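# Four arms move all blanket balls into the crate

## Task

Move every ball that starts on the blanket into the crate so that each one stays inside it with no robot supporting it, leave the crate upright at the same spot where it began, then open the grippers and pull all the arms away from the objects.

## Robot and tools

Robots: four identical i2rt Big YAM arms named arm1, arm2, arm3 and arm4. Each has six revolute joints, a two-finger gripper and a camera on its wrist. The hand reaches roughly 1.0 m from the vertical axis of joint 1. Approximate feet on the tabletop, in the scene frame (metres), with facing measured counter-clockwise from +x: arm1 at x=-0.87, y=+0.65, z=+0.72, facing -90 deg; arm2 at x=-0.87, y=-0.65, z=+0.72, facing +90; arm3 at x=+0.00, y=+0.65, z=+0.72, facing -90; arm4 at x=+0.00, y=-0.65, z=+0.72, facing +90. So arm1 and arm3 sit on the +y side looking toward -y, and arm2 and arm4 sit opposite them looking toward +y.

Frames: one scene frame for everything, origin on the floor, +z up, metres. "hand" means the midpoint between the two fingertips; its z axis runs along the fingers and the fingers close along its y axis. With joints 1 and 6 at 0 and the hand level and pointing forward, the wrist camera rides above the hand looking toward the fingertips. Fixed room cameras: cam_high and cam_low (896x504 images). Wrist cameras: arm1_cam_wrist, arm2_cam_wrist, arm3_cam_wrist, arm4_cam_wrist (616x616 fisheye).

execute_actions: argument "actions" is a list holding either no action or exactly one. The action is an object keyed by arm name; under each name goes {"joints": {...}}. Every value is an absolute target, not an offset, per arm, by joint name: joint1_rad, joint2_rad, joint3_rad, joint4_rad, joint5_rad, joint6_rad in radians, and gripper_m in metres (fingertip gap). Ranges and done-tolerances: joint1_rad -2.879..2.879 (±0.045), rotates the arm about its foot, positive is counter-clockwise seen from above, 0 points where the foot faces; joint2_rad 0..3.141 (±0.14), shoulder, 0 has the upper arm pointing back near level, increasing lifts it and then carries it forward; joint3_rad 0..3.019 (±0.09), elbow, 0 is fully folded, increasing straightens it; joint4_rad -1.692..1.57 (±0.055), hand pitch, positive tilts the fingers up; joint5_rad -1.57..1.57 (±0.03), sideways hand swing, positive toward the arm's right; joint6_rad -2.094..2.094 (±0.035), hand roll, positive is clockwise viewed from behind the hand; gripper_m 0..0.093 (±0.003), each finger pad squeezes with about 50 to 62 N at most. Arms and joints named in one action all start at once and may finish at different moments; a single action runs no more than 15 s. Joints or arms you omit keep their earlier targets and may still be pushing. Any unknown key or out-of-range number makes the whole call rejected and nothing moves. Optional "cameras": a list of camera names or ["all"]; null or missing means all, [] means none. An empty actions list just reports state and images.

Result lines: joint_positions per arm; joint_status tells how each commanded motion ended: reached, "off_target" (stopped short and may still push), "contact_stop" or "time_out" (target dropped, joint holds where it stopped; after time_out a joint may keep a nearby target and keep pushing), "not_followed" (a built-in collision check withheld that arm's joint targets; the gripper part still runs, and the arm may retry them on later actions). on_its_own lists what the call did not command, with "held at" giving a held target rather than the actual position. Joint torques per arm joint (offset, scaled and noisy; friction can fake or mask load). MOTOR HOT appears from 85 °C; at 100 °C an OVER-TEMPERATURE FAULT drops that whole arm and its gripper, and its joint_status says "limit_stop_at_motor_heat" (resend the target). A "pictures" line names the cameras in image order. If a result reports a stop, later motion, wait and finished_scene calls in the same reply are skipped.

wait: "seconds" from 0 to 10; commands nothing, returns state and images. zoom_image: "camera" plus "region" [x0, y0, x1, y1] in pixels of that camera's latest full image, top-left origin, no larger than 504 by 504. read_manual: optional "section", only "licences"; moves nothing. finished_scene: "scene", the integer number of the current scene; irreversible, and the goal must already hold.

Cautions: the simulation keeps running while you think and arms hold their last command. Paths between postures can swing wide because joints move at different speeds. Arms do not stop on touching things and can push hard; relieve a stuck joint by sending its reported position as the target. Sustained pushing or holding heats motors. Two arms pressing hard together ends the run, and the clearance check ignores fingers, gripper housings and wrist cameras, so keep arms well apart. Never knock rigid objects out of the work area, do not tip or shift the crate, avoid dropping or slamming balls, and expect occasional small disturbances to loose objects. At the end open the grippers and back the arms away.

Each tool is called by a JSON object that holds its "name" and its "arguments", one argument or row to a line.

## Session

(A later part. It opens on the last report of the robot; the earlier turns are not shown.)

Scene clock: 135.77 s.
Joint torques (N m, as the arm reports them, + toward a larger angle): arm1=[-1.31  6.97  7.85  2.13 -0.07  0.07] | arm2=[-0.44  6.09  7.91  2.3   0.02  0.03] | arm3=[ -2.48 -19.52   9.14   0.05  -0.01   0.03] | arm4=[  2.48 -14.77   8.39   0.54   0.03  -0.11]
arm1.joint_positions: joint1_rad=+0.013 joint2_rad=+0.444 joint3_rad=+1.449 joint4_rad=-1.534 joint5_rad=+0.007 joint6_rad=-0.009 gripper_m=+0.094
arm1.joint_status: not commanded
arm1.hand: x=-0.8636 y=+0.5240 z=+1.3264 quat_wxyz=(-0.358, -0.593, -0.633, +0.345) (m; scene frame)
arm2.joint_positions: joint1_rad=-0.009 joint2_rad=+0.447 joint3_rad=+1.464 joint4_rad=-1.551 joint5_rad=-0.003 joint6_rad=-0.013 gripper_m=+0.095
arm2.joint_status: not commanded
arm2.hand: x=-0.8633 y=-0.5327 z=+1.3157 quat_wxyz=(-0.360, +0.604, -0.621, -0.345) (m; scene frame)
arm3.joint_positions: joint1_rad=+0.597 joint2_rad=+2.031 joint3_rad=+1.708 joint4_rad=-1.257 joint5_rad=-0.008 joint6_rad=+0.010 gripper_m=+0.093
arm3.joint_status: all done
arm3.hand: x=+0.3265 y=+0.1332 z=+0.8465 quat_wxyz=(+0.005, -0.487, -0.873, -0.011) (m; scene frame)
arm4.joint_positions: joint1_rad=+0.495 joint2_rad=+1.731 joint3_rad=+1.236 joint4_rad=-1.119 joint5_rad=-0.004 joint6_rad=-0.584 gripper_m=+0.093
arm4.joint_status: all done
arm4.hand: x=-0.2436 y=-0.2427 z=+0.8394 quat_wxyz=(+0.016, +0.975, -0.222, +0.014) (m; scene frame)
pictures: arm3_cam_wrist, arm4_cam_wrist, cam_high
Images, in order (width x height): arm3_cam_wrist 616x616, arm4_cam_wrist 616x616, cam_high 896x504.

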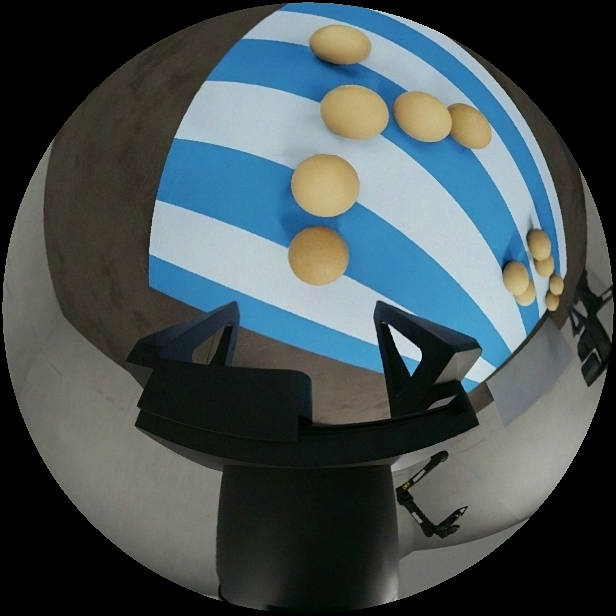

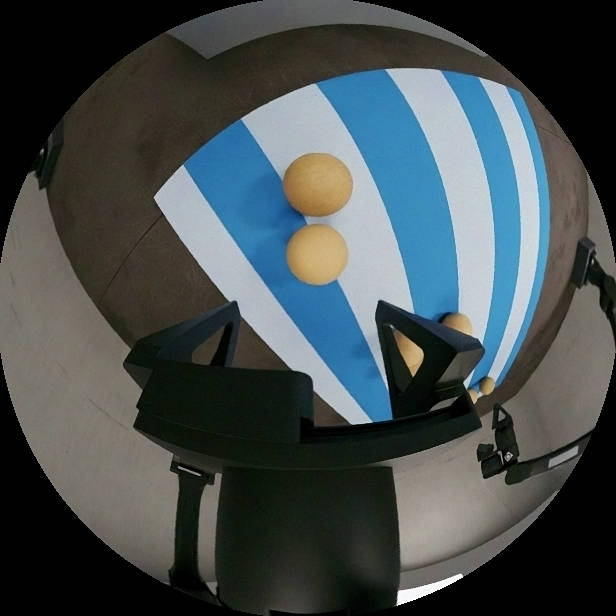

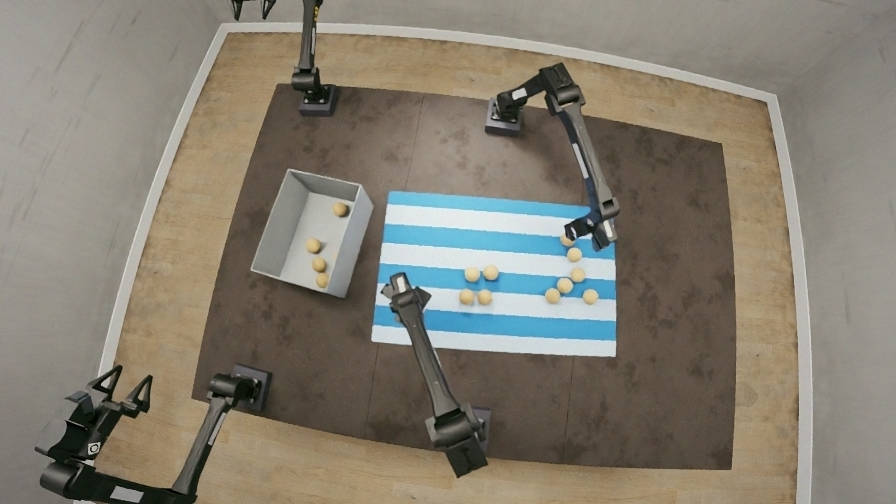

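{"name": "execute_actions", "arguments": {
  "actions": [
    {"arm3":{"joints":{"joint1_rad":0.57,"joint2_rad":2.145,"joint3_rad":1.645,"joint4_rad":-1.06}},"arm4":{"joints":{"joint2_rad":1.862,"joint3_rad":1.17,"joint4_rad":-0.86}}}
  ],
  "cameras": []
}}

{"name": "execute_actions", "arguments": {
  "actions": [
    {"arm3":{"joints":{"gripper_m":0.045}},"arm4":{"joints":{"gripper_m":0.045}}}
  ],
  "cameras": []
}}

{"name": "execute_actions", "arguments": {
  "actions": [
    {"arm3":{"joints":{"joint2_rad":1.5,"joint3_rad":1.7,"joint4_rad":-1.4}},"arm4":{"joints":{"joint2_rad":1.5,"joint4_rad":-1.2}}}
  ],
  "cameras": []
}}

{"name": "execute_actions", "arguments": {
  "actions": [
    {"arm3":{"joints":{"joint1_rad":-0.76}},"arm4":{"joints":{"joint1_rad":0.83,"joint3_rad":1.7,"joint6_rad":0}}}
  ],
  "cameras": []
}}

{"name": "execute_actions", "arguments": {
  "actions": [
    {"arm3":{"joints":{"joint2_rad":2.08,"joint3_rad":2.11,"joint4_rad":-0.8}},"arm4":{"joints":{"joint2_rad":2.08,"joint3_rad":2.1,"joint4_rad":-0.8}}}
  ],
  "cameras": []
}}

{"name": "execute_actions", "arguments": {
  "actions": [
    {"arm3":{"joints":{"gripper_m":0.093}},"arm4":{"joints":{"gripper_m":0.093}}}
  ],
  "cameras": []
}}

{"name": "execute_actions", "arguments": {
  "actions": [
    {"arm3":{"joints":{"joint1_rad":-0.4,"joint2_rad":1.75,"joint3_rad":2.03,"joint4_rad":-1.4}},"arm4":{"joints":{"joint2_rad":1.6,"joint3_rad":1.55,"joint4_rad":-1.3}}}
  ],
  "cameras": []
}}

{"name": "execute_actions", "arguments": {
  "actions": [
    {"arm3":{"joints":{"joint1_rad":0.565,"joint2_rad":2.205}},"arm4":{"joints":{"joint1_rad":0.563,"joint2_rad":1.84,"joint3_rad":1.46,"joint4_rad":-1.16}}}
  ],
  "cameras": ["arm3_cam_wrist","arm4_cam_wrist","cam_high"]
}}

Scene clock: 150.93 s.
Joint torques (N m, as the arm reports them, + toward a larger angle): arm1=[-1.53  6.    7.86  2.09 -0.05  0.07] | arm2=[-0.42  6.08  7.91  2.29  0.02  0.03] | arm3=[ -2.39 -21.04   7.6    0.53   0.     0.03] | arm4=[  2.52 -15.41   6.84   0.59   0.02  -0.11]
arm1.joint_positions: joint1_rad=+0.013 joint2_rad=+0.444 joint3_rad=+1.449 joint4_rad=-1.534 joint5_rad=+0.007 joint6_rad=-0.009 gripper_m=+0.094
arm1.joint_status: not commanded
arm1.hand: x=-0.8636 y=+0.5240 z=+1.3264 quat_wxyz=(-0.358, -0.593, -0.633, +0.345) (m; scene frame)
arm2.joint_positions: joint1_rad=-0.009 joint2_rad=+0.447 joint3_rad=+1.464 joint4_rad=-1.551 joint5_rad=-0.003 joint6_rad=-0.013 gripper_m=+0.095
arm2.joint_status: not commanded
arm2.hand: x=-0.8633 y=-0.5327 z=+1.3157 quat_wxyz=(-0.360, +0.604, -0.621, -0.345) (m; scene frame)
arm3.joint_positions: joint1_rad=+0.580 joint2_rad=+2.165 joint3_rad=+1.642 joint4_rad=-1.069 joint5_rad=-0.008 joint6_rad=+0.010 gripper_m=+0.093
arm3.joint_status: all done
arm3.hand: x=+0.3205 y=+0.1246 z=+0.7439 quat_wxyz=(+0.010, -0.495, -0.869, -0.014) (m; scene frame)
arm4.joint_positions: joint1_rad=+0.495 joint2_rad=+1.884 joint3_rad=+1.156 joint4_rad=-0.875 joint5_rad=-0.004 joint6_rad=-0.584 gripper_m=+0.093
arm4.joint_status: all done
arm4.hand: x=-0.2465 y=-0.2376 z=+0.7432 quat_wxyz=(+0.012, +0.975, -0.222, +0.010) (m; scene frame)
pictures: none
No camera images: the call's "cameras" was empty. Leave "cameras" out to get every camera's image.

Scene clock: 151.53 s.
Joint torques (N m, as the arm reports them, + toward a larger angle): arm1=[-1.73  5.95  7.93  2.11 -0.03  0.03] | arm2=[-0.43  6.09  7.91  2.29  0.01  0.03] | arm3=[ -2.26 -21.08   7.62   0.54  -0.01   0.03] | arm4=[  2.53 -15.66   6.89   0.65   0.02  -0.1 ]
arm1.joint_positions: joint1_rad=+0.013 joint2_rad=+0.444 joint3_rad=+1.449 joint4_rad=-1.534 joint5_rad=+0.007 joint6_rad=-0.009 gripper_m=+0.094
arm1.joint_status: not commanded
arm1.hand: x=-0.8636 y=+0.5240 z=+1.3264 quat_wxyz=(-0.358, -0.593, -0.633, +0.345) (m; scene frame)
arm2.joint_positions: joint1_rad=-0.009 joint2_rad=+0.447 joint3_rad=+1.464 joint4_rad=-1.551 joint5_rad=-0.003 joint6_rad=-0.013 gripper_m=+0.095
arm2.joint_status: not commanded
arm2.hand: x=-0.8633 y=-0.5327 z=+1.3157 quat_wxyz=(-0.360, +0.604, -0.621, -0.345) (m; scene frame)
arm3.joint_positions: joint1_rad=+0.580 joint2_rad=+2.165 joint3_rad=+1.642 joint4_rad=-1.069 joint5_rad=-0.007 joint6_rad=+0.010 gripper_m=+0.056
arm3.joint_status: gripper_m off_target (ended at +0.056, target +0.045)
arm3.hand: x=+0.3204 y=+0.1246 z=+0.7439 quat_wxyz=(+0.010, -0.495, -0.869, -0.013) (m; scene frame)
arm4.joint_positions: joint1_rad=+0.495 joint2_rad=+1.884 joint3_rad=+1.156 joint4_rad=-0.874 joint5_rad=-0.004 joint6_rad=-0.584 gripper_m=+0.057
arm4.joint_status: gripper_m off_target (ended at +0.057, target +0.045)
arm4.hand: x=-0.2466 y=-0.2376 z=+0.7432 quat_wxyz=(+0.012, +0.975, -0.222, +0.009) (m; scene frame)
pictures: none
No camera images: the call's "cameras" was empty. Leave "cameras" out to get every camera's image.

Scene clock: 153.27 s.
Joint torques (N m, as the arm reports them, + toward a larger angle): arm1=[-1.92  5.5   8.06  1.93 -0.06  0.05] | arm2=[-0.41  6.1   7.91  2.29  0.01  0.03] | arm3=[ -2.33 -12.38  11.1    0.59  -0.01   0.03] | arm4=[  2.32 -10.2    8.36  -0.1    0.04  -0.11]
arm1.joint_positions: joint1_rad=+0.013 joint2_rad=+0.444 joint3_rad=+1.449 joint4_rad=-1.534 joint5_rad=+0.007 joint6_rad=-0.009 gripper_m=+0.094
arm1.joint_status: not commanded
arm1.hand: x=-0.8636 y=+0.5240 z=+1.3264 quat_wxyz=(-0.358, -0.593, -0.633, +0.345) (m; scene frame)
arm2.joint_positions: joint1_rad=-0.009 joint2_rad=+0.447 joint3_rad=+1.464 joint4_rad=-1.551 joint5_rad=-0.003 joint6_rad=-0.013 gripper_m=+0.095
arm2.joint_status: not commanded
arm2.hand: x=-0.8633 y=-0.5327 z=+1.3157 quat_wxyz=(-0.360, +0.604, -0.621, -0.345) (m; scene frame)
arm3.joint_positions: joint1_rad=+0.580 joint2_rad=+1.509 joint3_rad=+1.676 joint4_rad=-1.394 joint5_rad=-0.007 joint6_rad=+0.010 gripper_m=+0.056
arm3.joint_status: all done
arm3.hand: x=+0.2736 y=+0.1974 z=+1.1198 quat_wxyz=(-0.148, -0.488, -0.857, +0.075) (m; scene frame)
arm4.joint_positions: joint1_rad=+0.495 joint2_rad=+1.496 joint3_rad=+1.156 joint4_rad=-1.188 joint5_rad=-0.004 joint6_rad=-0.584 gripper_m=+0.057
arm4.joint_status: all done
arm4.hand: x=-0.2217 y=-0.2794 z=+0.9133 quat_wxyz=(-0.015, +0.975, -0.222, -0.016) (m; scene frame)
pictures: none
No camera images: the call's "cameras" was empty. Leave "cameras" out to get every camera's image.

Scene clock: 155.03 s.
Joint torques (N m, as the arm reports them, + toward a larger angle): arm1=[-1.57  6.4   7.86  2.05 -0.09  0.07] | arm2=[-0.43  6.09  7.9   2.3   0.01  0.03] | arm3=[ -1.62 -12.73  11.05   0.59  -0.1    0.03] | arm4=[  1.3  -11.62  11.26   0.81   0.1    0.27]
arm1.joint_positions: joint1_rad=+0.013 joint2_rad=+0.444 joint3_rad=+1.449 joint4_rad=-1.534 joint5_rad=+0.007 joint6_rad=-0.009 gripper_m=+0.094
arm1.joint_status: not commanded
arm1.hand: x=-0.8636 y=+0.5240 z=+1.3264 quat_wxyz=(-0.358, -0.593, -0.633, +0.345) (m; scene frame)
arm2.joint_positions: joint1_rad=-0.009 joint2_rad=+0.447 joint3_rad=+1.464 joint4_rad=-1.551 joint5_rad=-0.003 joint6_rad=-0.013 gripper_m=+0.095
arm2.joint_status: not commanded
arm2.hand: x=-0.8633 y=-0.5327 z=+1.3157 quat_wxyz=(-0.360, +0.604, -0.621, -0.345) (m; scene frame)
arm3.joint_positions: joint1_rad=-0.761 joint2_rad=+1.510 joint3_rad=+1.676 joint4_rad=-1.394 joint5_rad=-0.005 joint6_rad=+0.010 gripper_m=+0.056
arm3.joint_status: all done
arm3.hand: x=-0.3752 y=+0.2778 z=+1.1203 quat_wxyz=(-0.062, -0.914, -0.369, +0.155) (m; scene frame)
arm4.joint_positions: joint1_rad=+0.838 joint2_rad=+1.501 joint3_rad=+1.655 joint4_rad=-1.195 joint5_rad=-0.004 joint6_rad=-0.016 gripper_m=+0.057
arm4.joint_status: all done
arm4.hand: x=-0.4362 y=-0.2912 z=+1.1324 quat_wxyz=(-0.089, +0.911, -0.318, -0.247) (m; scene frame)
pictures: none
No camera images: the call's "cameras" was empty. Leave "cameras" out to get every camera's image.

Scene clock: 156.73 s.
Joint torques (N m, as the arm reports them, + toward a larger angle): arm1=[-1.83  6.27  7.93  2.07 -0.04  0.04] | arm2=[-0.43  6.11  7.91  2.29  0.01  0.03] | arm3=[ -1.76 -23.07  15.21   1.97  -0.1    0.03] | arm4=[  1.71 -22.87  12.17   2.06   0.1    0.27]
arm1.joint_positions: joint1_rad=+0.013 joint2_rad=+0.444 joint3_rad=+1.449 joint4_rad=-1.534 joint5_rad=+0.007 joint6_rad=-0.009 gripper_m=+0.094
arm1.joint_status: not commanded
arm1.hand: x=-0.8636 y=+0.5240 z=+1.3264 quat_wxyz=(-0.358, -0.593, -0.633, +0.345) (m; scene frame)
arm2.joint_positions: joint1_rad=-0.009 joint2_rad=+0.447 joint3_rad=+1.464 joint4_rad=-1.551 joint5_rad=-0.003 joint6_rad=-0.013 gripper_m=+0.095
arm2.joint_status: not commanded
arm2.hand: x=-0.8633 y=-0.5327 z=+1.3157 quat_wxyz=(-0.360, +0.604, -0.621, -0.345) (m; scene frame)
arm3.joint_positions: joint1_rad=-0.761 joint2_rad=+2.099 joint3_rad=+2.040 joint4_rad=-0.815 joint5_rad=-0.005 joint6_rad=+0.010 gripper_m=+0.056
arm3.joint_status: all done
arm3.hand: x=-0.5785 y=+0.0800 z=+0.9863 quat_wxyz=(-0.128, -0.872, -0.354, +0.313) (m; scene frame)
arm4.joint_positions: joint1_rad=+0.838 joint2_rad=+2.103 joint3_rad=+2.048 joint4_rad=-0.822 joint5_rad=-0.004 joint6_rad=-0.016 gripper_m=+0.057
arm4.joint_status: all done
arm4.hand: x=-0.6262 y=-0.1345 z=+0.9852 quat_wxyz=(-0.116, +0.888, -0.310, -0.320) (m; scene frame)
pictures: none
No camera images: the call's "cameras" was empty. Leave "cameras" out to get every camera's image.

Scene clock: 157.33 s.
Joint torques (N m, as the arm reports them, + toward a larger angle): arm1=[-1.44  6.51  7.93  2.   -0.07  0.09] | arm2=[-0.43  6.09  7.91  2.3   0.02  0.03] | arm3=[ -1.78 -23.33  15.23   1.92  -0.1    0.03] | arm4=[  1.49 -22.31  12.09   2.05   0.1    0.28]
arm1.joint_positions: joint1_rad=+0.013 joint2_rad=+0.444 joint3_rad=+1.449 joint4_rad=-1.534 joint5_rad=+0.007 joint6_rad=-0.009 gripper_m=+0.094
arm1.joint_status: not commanded
arm1.hand: x=-0.8636 y=+0.5240 z=+1.3264 quat_wxyz=(-0.358, -0.593, -0.633, +0.345) (m; scene frame)
arm2.joint_positions: joint1_rad=-0.009 joint2_rad=+0.447 joint3_rad=+1.464 joint4_rad=-1.551 joint5_rad=-0.003 joint6_rad=-0.013 gripper_m=+0.095
arm2.joint_status: not commanded
arm2.hand: x=-0.8633 y=-0.5327 z=+1.3157 quat_wxyz=(-0.360, +0.604, -0.621, -0.345) (m; scene frame)
arm3.joint_positions: joint1_rad=-0.761 joint2_rad=+2.099 joint3_rad=+2.040 joint4_rad=-0.815 joint5_rad=-0.005 joint6_rad=+0.010 gripper_m=+0.093
arm3.joint_status: all done
arm3.hand: x=-0.5785 y=+0.0800 z=+0.9863 quat_wxyz=(-0.128, -0.872, -0.354, +0.313) (m; scene frame)
arm4.joint_positions: joint1_rad=+0.838 joint2_rad=+2.103 joint3_rad=+2.048 joint4_rad=-0.822 joint5_rad=-0.004 joint6_rad=-0.016 gripper_m=+0.093
arm4.joint_status: all done
arm4.hand: x=-0.6262 y=-0.1345 z=+0.9852 quat_wxyz=(-0.116, +0.888, -0.310, -0.320) (m; scene frame)
pictures: none
No camera images: the call's "cameras" was empty. Leave "cameras" out to get every camera's image.

Scene clock: 158.87 s.
Joint torques (N m, as the arm reports them, + toward a larger angle): arm1=[-1.59  5.87  7.95  2.19 -0.06  0.1 ] | arm2=[-0.45  6.11  7.9   2.3   0.02  0.03] | arm3=[ -1.51 -16.61   9.61   0.68  -0.03   0.04] | arm4=[  1.8  -12.88   8.65   0.16   0.09   0.27]
arm1.joint_positions: joint1_rad=+0.013 joint2_rad=+0.444 joint3_rad=+1.449 joint4_rad=-1.534 joint5_rad=+0.007 joint6_rad=-0.009 gripper_m=+0.094
arm1.joint_status: not commanded
arm1.hand: x=-0.8636 y=+0.5240 z=+1.3264 quat_wxyz=(-0.358, -0.593, -0.633, +0.345) (m; scene frame)
arm2.joint_positions: joint1_rad=-0.009 joint2_rad=+0.447 joint3_rad=+1.464 joint4_rad=-1.551 joint5_rad=-0.003 joint6_rad=-0.013 gripper_m=+0.095
arm2.joint_status: not commanded
arm2.hand: x=-0.8633 y=-0.5327 z=+1.3157 quat_wxyz=(-0.360, +0.604, -0.621, -0.345) (m; scene frame)
arm3.joint_positions: joint1_rad=-0.406 joint2_rad=+1.758 joint3_rad=+2.024 joint4_rad=-1.394 joint5_rad=-0.007 joint6_rad=+0.009 gripper_m=+0.093
arm3.joint_status: all done
arm3.hand: x=-0.2689 y=+0.0727 z=+1.1417 quat_wxyz=(-0.117, -0.826, -0.521, +0.180) (m; scene frame)
arm4.joint_positions: joint1_rad=+0.838 joint2_rad=+1.598 joint3_rad=+1.542 joint4_rad=-1.288 joint5_rad=-0.004 joint6_rad=-0.016 gripper_m=+0.093
arm4.joint_status: all done
arm4.hand: x=-0.4143 y=-0.3092 z=+1.0191 quat_wxyz=(-0.038, +0.938, -0.328, -0.107) (m; scene frame)
pictures: none
No camera images: the call's "cameras" was empty. Leave "cameras" out to get every camera's image.

Scene clock: 160.77 s.
Joint torques (N m, as the arm reports them, + toward a larger angle): arm1=[-0.91  5.91  7.93  2.09 -0.07  0.06] | arm2=[-0.41  6.1   7.91  2.29  0.02  0.03] | arm3=[ -0.94 -21.15   9.5   -0.06  -0.02   0.04] | arm4=[  2.38 -16.97   8.9    0.43   0.07   0.27]
arm1.joint_positions: joint1_rad=+0.013 joint2_rad=+0.444 joint3_rad=+1.449 joint4_rad=-1.534 joint5_rad=+0.007 joint6_rad=-0.009 gripper_m=+0.094
arm1.joint_status: not commanded
arm1.hand: x=-0.8636 y=+0.5240 z=+1.3264 quat_wxyz=(-0.358, -0.593, -0.633, +0.345) (m; scene frame)
arm2.joint_positions: joint1_rad=-0.009 joint2_rad=+0.447 joint3_rad=+1.464 joint4_rad=-1.551 joint5_rad=-0.003 joint6_rad=-0.013 gripper_m=+0.095
arm2.joint_status: not commanded
arm2.hand: x=-0.8633 y=-0.5327 z=+1.3157 quat_wxyz=(-0.360, +0.604, -0.621, -0.345) (m; scene frame)
arm3.joint_positions: joint1_rad=+0.556 joint2_rad=+2.204 joint3_rad=+2.016 joint4_rad=-1.394 joint5_rad=-0.007 joint6_rad=+0.009 gripper_m=+0.093
arm3.joint_status: all done
arm3.hand: x=+0.3365 y=+0.0662 z=+0.8519 quat_wxyz=(+0.006, -0.504, -0.863, -0.011) (m; scene frame)
arm4.joint_positions: joint1_rad=+0.560 joint2_rad=+1.858 joint3_rad=+1.434 joint4_rad=-1.170 joint5_rad=-0.004 joint6_rad=-0.014 gripper_m=+0.093
arm4.joint_status: all done
arm4.hand: x=-0.3046 y=-0.2081 z=+0.8444 quat_wxyz=(+0.007, +0.888, -0.459, +0.009) (m; scene frame)
pictures: arm3_cam_wrist, arm4_cam_wrist, cam_high
Images, in order (width x height): arm3_cam_wrist 616x616, arm4_cam_wrist 616x616, cam_high 896x504.

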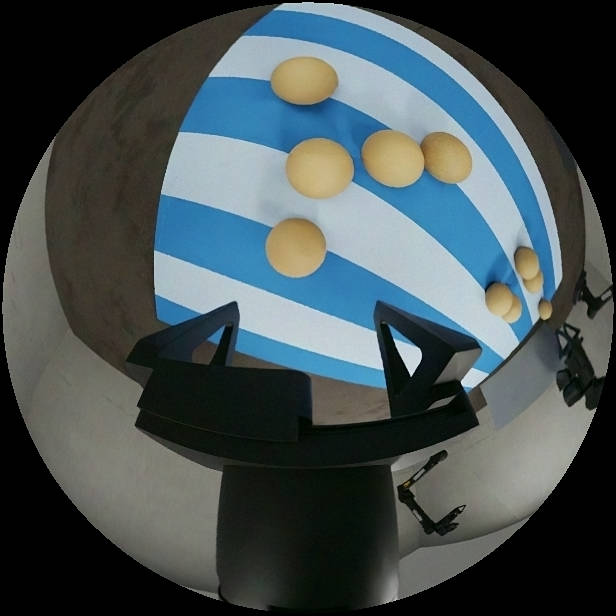

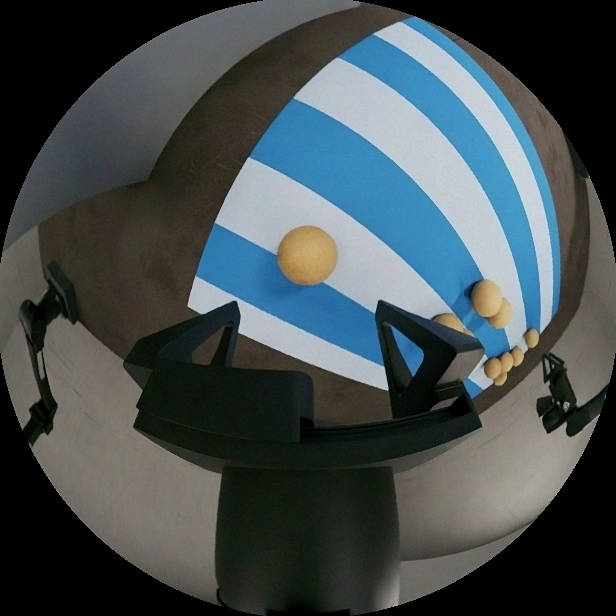

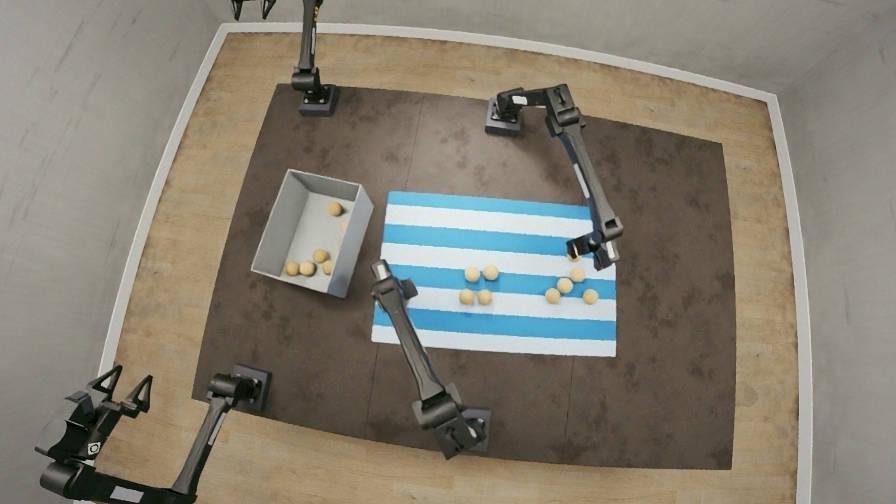

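{"name": "execute_actions", "arguments": {
  "actions": [
    {"arm3":{"joints":{"joint1_rad":0.582,"joint2_rad":2.31,"joint3_rad":1.945,"joint4_rad":-1.19}},"arm4":{"joints":{"joint2_rad":1.978,"joint3_rad":1.36,"joint4_rad":-0.935}}}
  ],
  "cameras": []
}}

{"name": "execute_actions", "arguments": {
  "actions": [
    {"arm3":{"joints":{"gripper_m":0.045}},"arm4":{"joints":{"gripper_m":0.045}}}
  ],
  "cameras": []
}}

{"name": "execute_actions", "arguments": {
  "actions": [
    {"arm3":{"joints":{"joint2_rad":1.6,"joint3_rad":1.8,"joint4_rad":-1.4}},"arm4":{"joints":{"joint2_rad":1.5,"joint3_rad":1.7,"joint4_rad":-1.4}}}
  ],
  "cameras": []
}}

{"name": "execute_actions", "arguments": {
  "actions": [
    {"arm3":{"joints":{"joint1_rad":-0.76}},"arm4":{"joints":{"joint1_rad":0.83}}}
  ],
  "cameras": []
}}

{"name": "execute_actions", "arguments": {
  "actions": [
    {"arm3":{"joints":{"joint2_rad":2.08,"joint3_rad":2.11,"joint4_rad":-0.8}},"arm4":{"joints":{"joint2_rad":2.08,"joint3_rad":2.1,"joint4_rad":-0.8}}}
  ],
  "cameras": []
}}

{"name": "execute_actions", "arguments": {
  "actions": [
    {"arm3":{"joints":{"gripper_m":0.093}},"arm4":{"joints":{"gripper_m":0.093}}}
  ],
  "cameras": []
}}

{"name": "execute_actions", "arguments": {
  "actions": [
    {"arm3":{"joints":{"joint2_rad":1.5,"joint3_rad":1.75,"joint4_rad":-1.46}},"arm4":{"joints":{"joint2_rad":1.5,"joint3_rad":1.75,"joint4_rad":-1.445}}}
  ],
  "cameras": []
}}

{"name": "execute_actions", "arguments": {
  "actions": [
    {"arm3":{"joints":{"joint1_rad":-0.5,"joint3_rad":2.2,"joint2_rad":1.8,"joint6_rad":1.05}},"arm4":{"joints":{"joint1_rad":-0.695,"joint3_rad":2.18,"joint6_rad":-1.2}}}
  ],
  "cameras": []
}}

{"name": "execute_actions", "arguments": {
  "actions": [
    {"arm3":{"joints":{"joint1_rad":0.06,"joint2_rad":2.29}},"arm4":{"joints":{"joint2_rad":2.265}}}
  ],
  "cameras": ["arm3_cam_wrist","arm4_cam_wrist","cam_high"]
}}

Scene clock: 180.43 s.
Joint torques (N m, as the arm reports them, + toward a larger angle): arm1=[-1.62  6.25  8.06  2.19 -0.08  0.04] | arm2=[-0.44  6.09  7.92  2.29  0.02  0.03] | arm3=[ -0.85 -23.38   8.02   0.56  -0.07   0.04] | arm4=[  2.34 -17.66   7.27   0.72   0.09   0.24]
arm1.joint_positions: joint1_rad=+0.013 joint2_rad=+0.444 joint3_rad=+1.449 joint4_rad=-1.534 joint5_rad=+0.007 joint6_rad=-0.009 gripper_m=+0.094
arm1.joint_status: not commanded
arm1.hand: x=-0.8636 y=+0.5240 z=+1.3264 quat_wxyz=(-0.358, -0.593, -0.633, +0.345) (m; scene frame)
arm2.joint_positions: joint1_rad=-0.009 joint2_rad=+0.447 joint3_rad=+1.464 joint4_rad=-1.551 joint5_rad=-0.003 joint6_rad=-0.013 gripper_m=+0.095
arm2.joint_status: not commanded
arm2.hand: x=-0.8633 y=-0.5327 z=+1.3157 quat_wxyz=(-0.360, +0.604, -0.621, -0.345) (m; scene frame)
arm3.joint_positions: joint1_rad=+0.573 joint2_rad=+2.327 joint3_rad=+1.943 joint4_rad=-1.199 joint5_rad=-0.006 joint6_rad=+0.009 gripper_m=+0.093
arm3.joint_status: all done
arm3.hand: x=+0.3505 y=+0.0650 z=+0.7438 quat_wxyz=(+0.007, -0.497, -0.868, -0.010) (m; scene frame)
arm4.joint_positions: joint1_rad=+0.560 joint2_rad=+2.001 joint3_rad=+1.344 joint4_rad=-0.950 joint5_rad=-0.004 joint6_rad=-0.014 gripper_m=+0.093
arm4.joint_status: all done
arm4.hand: x=-0.3037 y=-0.2093 z=+0.7405 quat_wxyz=(+0.010, +0.888, -0.459, +0.015) (m; scene frame)
pictures: none
No camera images: the call's "cameras" was empty. Leave "cameras" out to get every camera's image.

Scene clock: 181.03 s.
Joint torques (N m, as the arm reports them, + toward a larger angle): arm1=[-1.69  6.22  7.89  2.12 -0.07  0.05] | arm2=[-0.43  6.07  7.91  2.29  0.02  0.03] | arm3=[ -0.96 -23.31   8.09   0.54  -0.06   0.04] | arm4=[  2.48 -17.79   7.27   0.62   0.08   0.24]
arm1.joint_positions: joint1_rad=+0.013 joint2_rad=+0.444 joint3_rad=+1.449 joint4_rad=-1.534 joint5_rad=+0.007 joint6_rad=-0.009 gripper_m=+0.094
arm1.joint_status: not commanded
arm1.hand: x=-0.8636 y=+0.5240 z=+1.3264 quat_wxyz=(-0.358, -0.593, -0.633, +0.345) (m; scene frame)
arm2.joint_positions: joint1_rad=-0.009 joint2_rad=+0.447 joint3_rad=+1.464 joint4_rad=-1.551 joint5_rad=-0.003 joint6_rad=-0.013 gripper_m=+0.095
arm2.joint_status: not commanded
arm2.hand: x=-0.8633 y=-0.5327 z=+1.3157 quat_wxyz=(-0.360, +0.604, -0.621, -0.345) (m; scene frame)
arm3.joint_positions: joint1_rad=+0.573 joint2_rad=+2.327 joint3_rad=+1.943 joint4_rad=-1.199 joint5_rad=-0.006 joint6_rad=+0.009 gripper_m=+0.056
arm3.joint_status: gripper_m off_target (ended at +0.056, target +0.045)
arm3.hand: x=+0.3505 y=+0.0650 z=+0.7438 quat_wxyz=(+0.007, -0.497, -0.868, -0.011) (m; scene frame)
arm4.joint_positions: joint1_rad=+0.560 joint2_rad=+2.001 joint3_rad=+1.344 joint4_rad=-0.950 joint5_rad=-0.004 joint6_rad=-0.014 gripper_m=+0.057
arm4.joint_status: gripper_m off_target (ended at +0.057, target +0.045)
arm4.hand: x=-0.3037 y=-0.2093 z=+0.7405 quat_wxyz=(+0.010, +0.888, -0.459, +0.015) (m; scene frame)
pictures: none
No camera images: the call's "cameras" was empty. Leave "cameras" out to get every camera's image.

Scene clock: 182.80 s.
Joint torques (N m, as the arm reports them, + toward a larger angle): arm1=[-1.88  5.93  8.1   2.11 -0.05  0.05] | arm2=[-0.42  6.1   7.91  2.29  0.02  0.03] | arm3=[ -0.96 -14.52  10.19   0.59  -0.06   0.04] | arm4=[  2.46 -13.06   9.31   0.24   0.08   0.25]
arm1.joint_positions: joint1_rad=+0.013 joint2_rad=+0.444 joint3_rad=+1.449 joint4_rad=-1.534 joint5_rad=+0.007 joint6_rad=-0.009 gripper_m=+0.094
arm1.joint_status: not commanded
arm1.hand: x=-0.8636 y=+0.5240 z=+1.3264 quat_wxyz=(-0.358, -0.593, -0.633, +0.345) (m; scene frame)
arm2.joint_positions: joint1_rad=-0.009 joint2_rad=+0.447 joint3_rad=+1.464 joint4_rad=-1.551 joint5_rad=-0.003 joint6_rad=-0.013 gripper_m=+0.095
arm2.joint_status: not commanded
arm2.hand: x=-0.8633 y=-0.5327 z=+1.3157 quat_wxyz=(-0.360, +0.604, -0.621, -0.345) (m; scene frame)
arm3.joint_positions: joint1_rad=+0.573 joint2_rad=+1.614 joint3_rad=+1.787 joint4_rad=-1.394 joint5_rad=-0.006 joint6_rad=+0.009 gripper_m=+0.056
arm3.joint_status: all done
arm3.hand: x=+0.2911 y=+0.1603 z=+1.1150 quat_wxyz=(-0.150, -0.490, -0.855, +0.077) (m; scene frame)
arm4.joint_positions: joint1_rad=+0.560 joint2_rad=+1.520 joint3_rad=+1.681 joint4_rad=-1.389 joint5_rad=-0.004 joint6_rad=-0.014 gripper_m=+0.057
arm4.joint_status: all done
arm4.hand: x=-0.3010 y=-0.2137 z=+1.1148 quat_wxyz=(-0.079, +0.876, -0.452, -0.152) (m; scene frame)
pictures: none
No camera images: the call's "cameras" was empty. Leave "cameras" out to get every camera's image.

Scene clock: 184.57 s.
Joint torques (N m, as the arm reports them, + toward a larger angle): arm1=[-1.77  6.25  7.97  2.04 -0.03  0.06] | arm2=[-0.42  6.08  7.91  2.29  0.01  0.03] | arm3=[ -1.58 -14.67  10.18   0.6   -0.12   0.04] | arm4=[  1.94 -13.44   9.38   0.22   0.11   0.23]
arm1.joint_positions: joint1_rad=+0.013 joint2_rad=+0.444 joint3_rad=+1.449 joint4_rad=-1.534 joint5_rad=+0.007 joint6_rad=-0.009 gripper_m=+0.094
arm1.joint_status: not commanded
arm1.hand: x=-0.8636 y=+0.5240 z=+1.3264 quat_wxyz=(-0.358, -0.593, -0.633, +0.345) (m; scene frame)
arm2.joint_positions: joint1_rad=-0.009 joint2_rad=+0.447 joint3_rad=+1.464 joint4_rad=-1.551 joint5_rad=-0.003 joint6_rad=-0.013 gripper_m=+0.095
arm2.joint_status: not commanded
arm2.hand: x=-0.8633 y=-0.5327 z=+1.3157 quat_wxyz=(-0.360, +0.604, -0.621, -0.345) (m; scene frame)
arm3.joint_positions: joint1_rad=-0.763 joint2_rad=+1.614 joint3_rad=+1.787 joint4_rad=-1.394 joint5_rad=-0.005 joint6_rad=+0.009 gripper_m=+0.056
arm3.joint_status: all done
arm3.hand: x=-0.4050 y=+0.2502 z=+1.1160 quat_wxyz=(-0.063, -0.914, -0.369, +0.157) (m; scene frame)
arm4.joint_positions: joint1_rad=+0.837 joint2_rad=+1.520 joint3_rad=+1.681 joint4_rad=-1.389 joint5_rad=-0.004 joint6_rad=-0.014 gripper_m=+0.057
arm4.joint_status: all done
arm4.hand: x=-0.4091 y=-0.3129 z=+1.1147 quat_wxyz=(-0.057, +0.930, -0.326, -0.161) (m; scene frame)
pictures: none
No camera images: the call's "cameras" was empty. Leave "cameras" out to get every camera's image.

Scene clock: 186.23 s.
Joint torques (N m, as the arm reports them, + toward a larger angle): arm1=[-1.79  5.99  8.01  2.14 -0.08  0.07] | arm2=[-0.44  6.08  7.91  2.3   0.02  0.03] | arm3=[ -1.67 -22.95  14.41   1.98  -0.11   0.04] | arm4=[  1.7  -22.29  12.05   1.96   0.12   0.26]
arm1.joint_positions: joint1_rad=+0.013 joint2_rad=+0.444 joint3_rad=+1.449 joint4_rad=-1.534 joint5_rad=+0.007 joint6_rad=-0.009 gripper_m=+0.094
arm1.joint_status: not commanded
arm1.hand: x=-0.8636 y=+0.5240 z=+1.3264 quat_wxyz=(-0.358, -0.593, -0.633, +0.345) (m; scene frame)
arm2.joint_positions: joint1_rad=-0.009 joint2_rad=+0.447 joint3_rad=+1.464 joint4_rad=-1.551 joint5_rad=-0.003 joint6_rad=-0.013 gripper_m=+0.095
arm2.joint_status: not commanded
arm2.hand: x=-0.8633 y=-0.5327 z=+1.3157 quat_wxyz=(-0.360, +0.604, -0.621, -0.345) (m; scene frame)
arm3.joint_positions: joint1_rad=-0.763 joint2_rad=+2.096 joint3_rad=+2.051 joint4_rad=-0.815 joint5_rad=-0.005 joint6_rad=+0.009 gripper_m=+0.056
arm3.joint_status: all done
arm3.hand: x=-0.5812 y=+0.0795 z=+0.9942 quat_wxyz=(-0.130, -0.870, -0.352, +0.319) (m; scene frame)
arm4.joint_positions: joint1_rad=+0.837 joint2_rad=+2.103 joint3_rad=+2.047 joint4_rad=-0.823 joint5_rad=-0.004 joint6_rad=-0.014 gripper_m=+0.057
arm4.joint_status: all done
arm4.hand: x=-0.6254 y=-0.1340 z=+0.9846 quat_wxyz=(-0.116, +0.888, -0.311, -0.319) (m; scene frame)
pictures: none
No camera images: the call's "cameras" was empty. Leave "cameras" out to get every camera's image.

Scene clock: 186.83 s.
Joint torques (N m, as the arm reports them, + toward a larger angle): arm1=[-1.55  6.36  7.97  2.05 -0.06  0.04] | arm2=[-0.41  6.09  7.9   2.3   0.01  0.03] | arm3=[ -1.63 -22.67  14.45   1.92  -0.11   0.04] | arm4=[  1.56 -22.15  12.08   2.03   0.1    0.23]
arm1.joint_positions: joint1_rad=+0.013 joint2_rad=+0.444 joint3_rad=+1.449 joint4_rad=-1.534 joint5_rad=+0.007 joint6_rad=-0.009 gripper_m=+0.094
arm1.joint_status: not commanded
arm1.hand: x=-0.8636 y=+0.5240 z=+1.3264 quat_wxyz=(-0.358, -0.593, -0.633, +0.345) (m; scene frame)
arm2.joint_positions: joint1_rad=-0.009 joint2_rad=+0.447 joint3_rad=+1.464 joint4_rad=-1.551 joint5_rad=-0.003 joint6_rad=-0.013 gripper_m=+0.095
arm2.joint_status: not commanded
arm2.hand: x=-0.8633 y=-0.5327 z=+1.3157 quat_wxyz=(-0.360, +0.604, -0.621, -0.345) (m; scene frame)
arm3.joint_positions: joint1_rad=-0.763 joint2_rad=+2.096 joint3_rad=+2.051 joint4_rad=-0.815 joint5_rad=-0.005 joint6_rad=+0.009 gripper_m=+0.093
arm3.joint_status: all done
arm3.hand: x=-0.5812 y=+0.0795 z=+0.9942 quat_wxyz=(-0.130, -0.870, -0.352, +0.319) (m; scene frame)
arm4.joint_positions: joint1_rad=+0.837 joint2_rad=+2.103 joint3_rad=+2.047 joint4_rad=-0.823 joint5_rad=-0.004 joint6_rad=-0.014 gripper_m=+0.093
arm4.joint_status: all done
arm4.hand: x=-0.6254 y=-0.1340 z=+0.9846 quat_wxyz=(-0.116, +0.888, -0.311, -0.319) (m; scene frame)
pictures: none
No camera images: the call's "cameras" was empty. Leave "cameras" out to get every camera's image.

Scene clock: 188.53 s.
Joint torques (N m, as the arm reports them, + toward a larger angle): arm1=[-1.75  6.16  7.9   1.97 -0.04  0.03] | arm2=[-0.44  6.11  7.91  2.3   0.01  0.03] | arm3=[ -1.56 -11.99   8.58   0.57  -0.11   0.04] | arm4=[  1.94 -11.76   8.68   0.36   0.11   0.24]
arm1.joint_positions: joint1_rad=+0.013 joint2_rad=+0.444 joint3_rad=+1.449 joint4_rad=-1.534 joint5_rad=+0.007 joint6_rad=-0.009 gripper_m=+0.094
arm1.joint_status: not commanded
arm1.hand: x=-0.8636 y=+0.5240 z=+1.3264 quat_wxyz=(-0.358, -0.593, -0.633, +0.345) (m; scene frame)
arm2.joint_positions: joint1_rad=-0.009 joint2_rad=+0.447 joint3_rad=+1.464 joint4_rad=-1.551 joint5_rad=-0.003 joint6_rad=-0.013 gripper_m=+0.095
arm2.joint_status: not commanded
arm2.hand: x=-0.8633 y=-0.5327 z=+1.3157 quat_wxyz=(-0.360, +0.604, -0.621, -0.345) (m; scene frame)
arm3.joint_positions: joint1_rad=-0.763 joint2_rad=+1.505 joint3_rad=+1.755 joint4_rad=-1.453 joint5_rad=-0.005 joint6_rad=+0.009 gripper_m=+0.093
arm3.joint_status: all done
arm3.hand: x=-0.3741 y=+0.2800 z=+1.1542 quat_wxyz=(-0.067, -0.912, -0.368, +0.166) (m; scene frame)
arm4.joint_positions: joint1_rad=+0.837 joint2_rad=+1.506 joint3_rad=+1.740 joint4_rad=-1.432 joint5_rad=-0.004 joint6_rad=-0.014 gripper_m=+0.093
arm4.joint_status: all done
arm4.hand: x=-0.4059 y=-0.3156 z=+1.1456 quat_wxyz=(-0.063, +0.927, -0.326, -0.175) (m; scene frame)
pictures: none
No camera images: the call's "cameras" was empty. Leave "cameras" out to get every camera's image.

Scene clock: 190.53 s.
Joint torques (N m, as the arm reports them, + toward a larger angle): arm1=[-1.78  6.14  8.07  1.99 -0.06  0.04] | arm2=[-0.43  6.11  7.91  2.29  0.01  0.03] | arm3=[ -2.4  -16.92  13.55   0.9    0.     0.21] | arm4=[  2.48 -12.03  10.08   0.98   0.04  -0.06]
arm1.joint_positions: joint1_rad=+0.013 joint2_rad=+0.444 joint3_rad=+1.449 joint4_rad=-1.534 joint5_rad=+0.007 joint6_rad=-0.009 gripper_m=+0.094
arm1.joint_status: not commanded
arm1.hand: x=-0.8636 y=+0.5240 z=+1.3264 quat_wxyz=(-0.358, -0.593, -0.633, +0.345) (m; scene frame)
arm2.joint_positions: joint1_rad=-0.009 joint2_rad=+0.447 joint3_rad=+1.464 joint4_rad=-1.551 joint5_rad=-0.003 joint6_rad=-0.013 gripper_m=+0.095
arm2.joint_status: not commanded
arm2.hand: x=-0.8633 y=-0.5327 z=+1.3157 quat_wxyz=(-0.360, +0.604, -0.621, -0.345) (m; scene frame)
arm3.joint_positions: joint1_rad=-0.491 joint2_rad=+1.806 joint3_rad=+2.141 joint4_rad=-1.459 joint5_rad=-0.006 joint6_rad=+1.036 gripper_m=+0.093
arm3.joint_status: all done
arm3.hand: x=-0.3220 y=+0.0891 z=+1.1609 quat_wxyz=(-0.187, -0.976, -0.006, +0.110) (m; scene frame)
arm4.joint_positions: joint1_rad=-0.699 joint2_rad=+1.519 joint3_rad=+2.137 joint4_rad=-1.438 joint5_rad=-0.004 joint6_rad=-1.184 gripper_m=+0.093
arm4.joint_status: all done
arm4.hand: x=+0.3344 y=-0.2151 z=+1.3271 quat_wxyz=(-0.364, +0.807, -0.463, +0.047) (m; scene frame)
pictures: none
No camera images: the call's "cameras" was empty. Leave "cameras" out to get every camera's image.

Scene clock: 192.53 s.
Joint torques (N m, as the arm reports them, + toward a larger angle): arm1=[-1.62  5.96  7.93  2.07 -0.03  0.08] | arm2=[-0.42  6.11  7.9   2.3   0.01  0.03] | arm3=[ -0.94 -22.14  10.29   0.09   0.03   0.23] | arm4=[  2.69 -21.24  10.59  -0.13   0.03  -0.12]
arm1.joint_positions: joint1_rad=+0.013 joint2_rad=+0.444 joint3_rad=+1.449 joint4_rad=-1.534 joint5_rad=+0.007 joint6_rad=-0.009 gripper_m=+0.094
arm1.joint_status: not commanded
arm1.hand: x=-0.8636 y=+0.5240 z=+1.3264 quat_wxyz=(-0.358, -0.593, -0.633, +0.345) (m; scene frame)
arm2.joint_positions: joint1_rad=-0.009 joint2_rad=+0.447 joint3_rad=+1.464 joint4_rad=-1.551 joint5_rad=-0.003 joint6_rad=-0.013 gripper_m=+0.095
arm2.joint_status: not commanded
arm2.hand: x=-0.8633 y=-0.5327 z=+1.3157 quat_wxyz=(-0.360, +0.604, -0.621, -0.345) (m; scene frame)
arm3.joint_positions: joint1_rad=+0.049 joint2_rad=+2.289 joint3_rad=+2.178 joint4_rad=-1.458 joint5_rad=-0.007 joint6_rad=+1.038 gripper_m=+0.093
arm3.joint_status: all done
arm3.hand: x=+0.0112 y=-0.0529 z=+0.8553 quat_wxyz=(+0.004, -0.963, -0.271, -0.005) (m; scene frame)
arm4.joint_positions: joint1_rad=-0.699 joint2_rad=+2.269 joint3_rad=+2.136 joint4_rad=-1.438 joint5_rad=-0.004 joint6_rad=-1.184 gripper_m=+0.093
arm4.joint_status: all done
arm4.hand: x=+0.4240 y=-0.0982 z=+0.8538 quat_wxyz=(-0.001, +0.867, -0.498, -0.002) (m; scene frame)
pictures: arm3_cam_wrist, arm4_cam_wrist, cam_high
Images, in order (width x height): arm3_cam_wrist 616x616, arm4_cam_wrist 616x616, cam_high 896x504.

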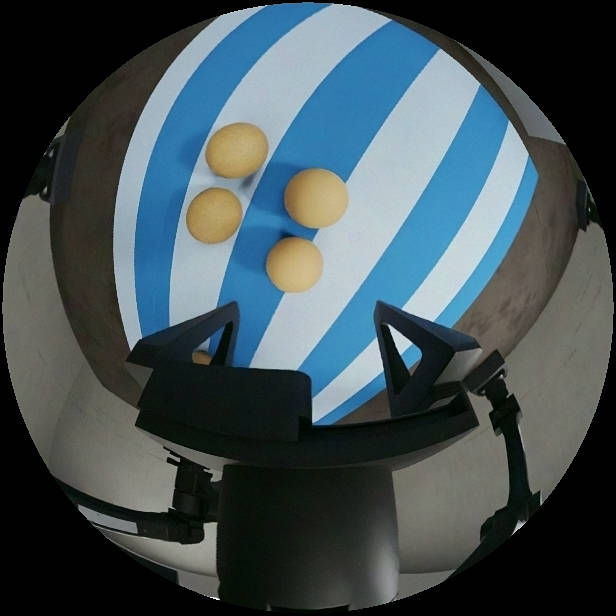

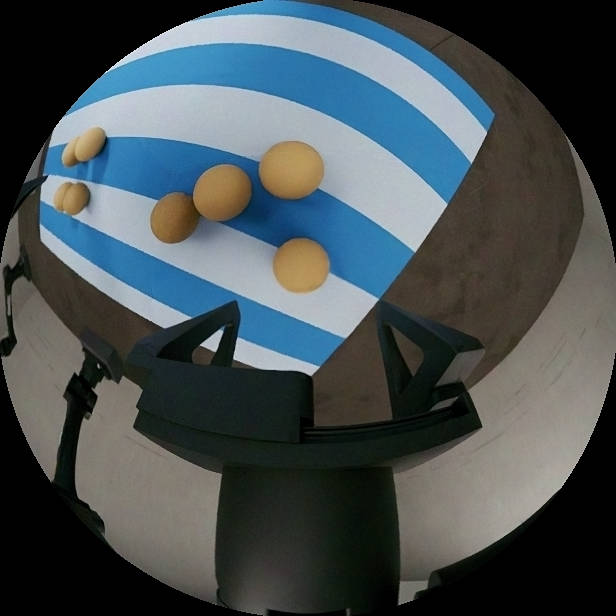

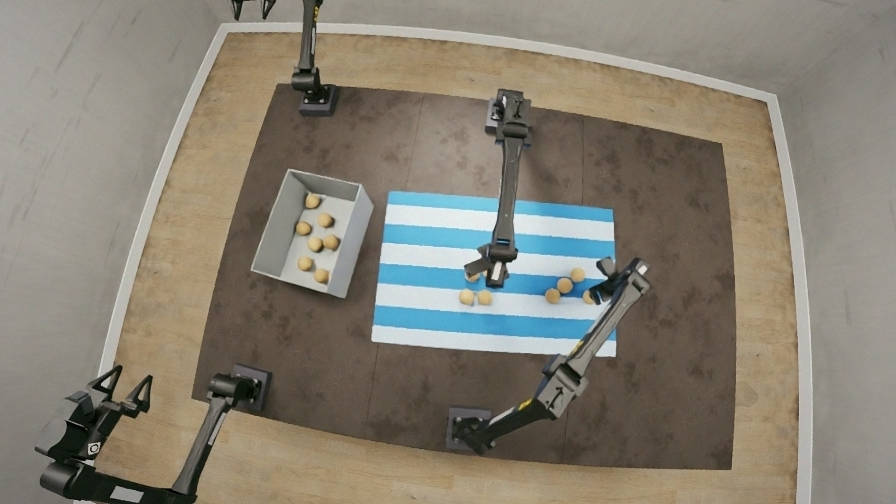

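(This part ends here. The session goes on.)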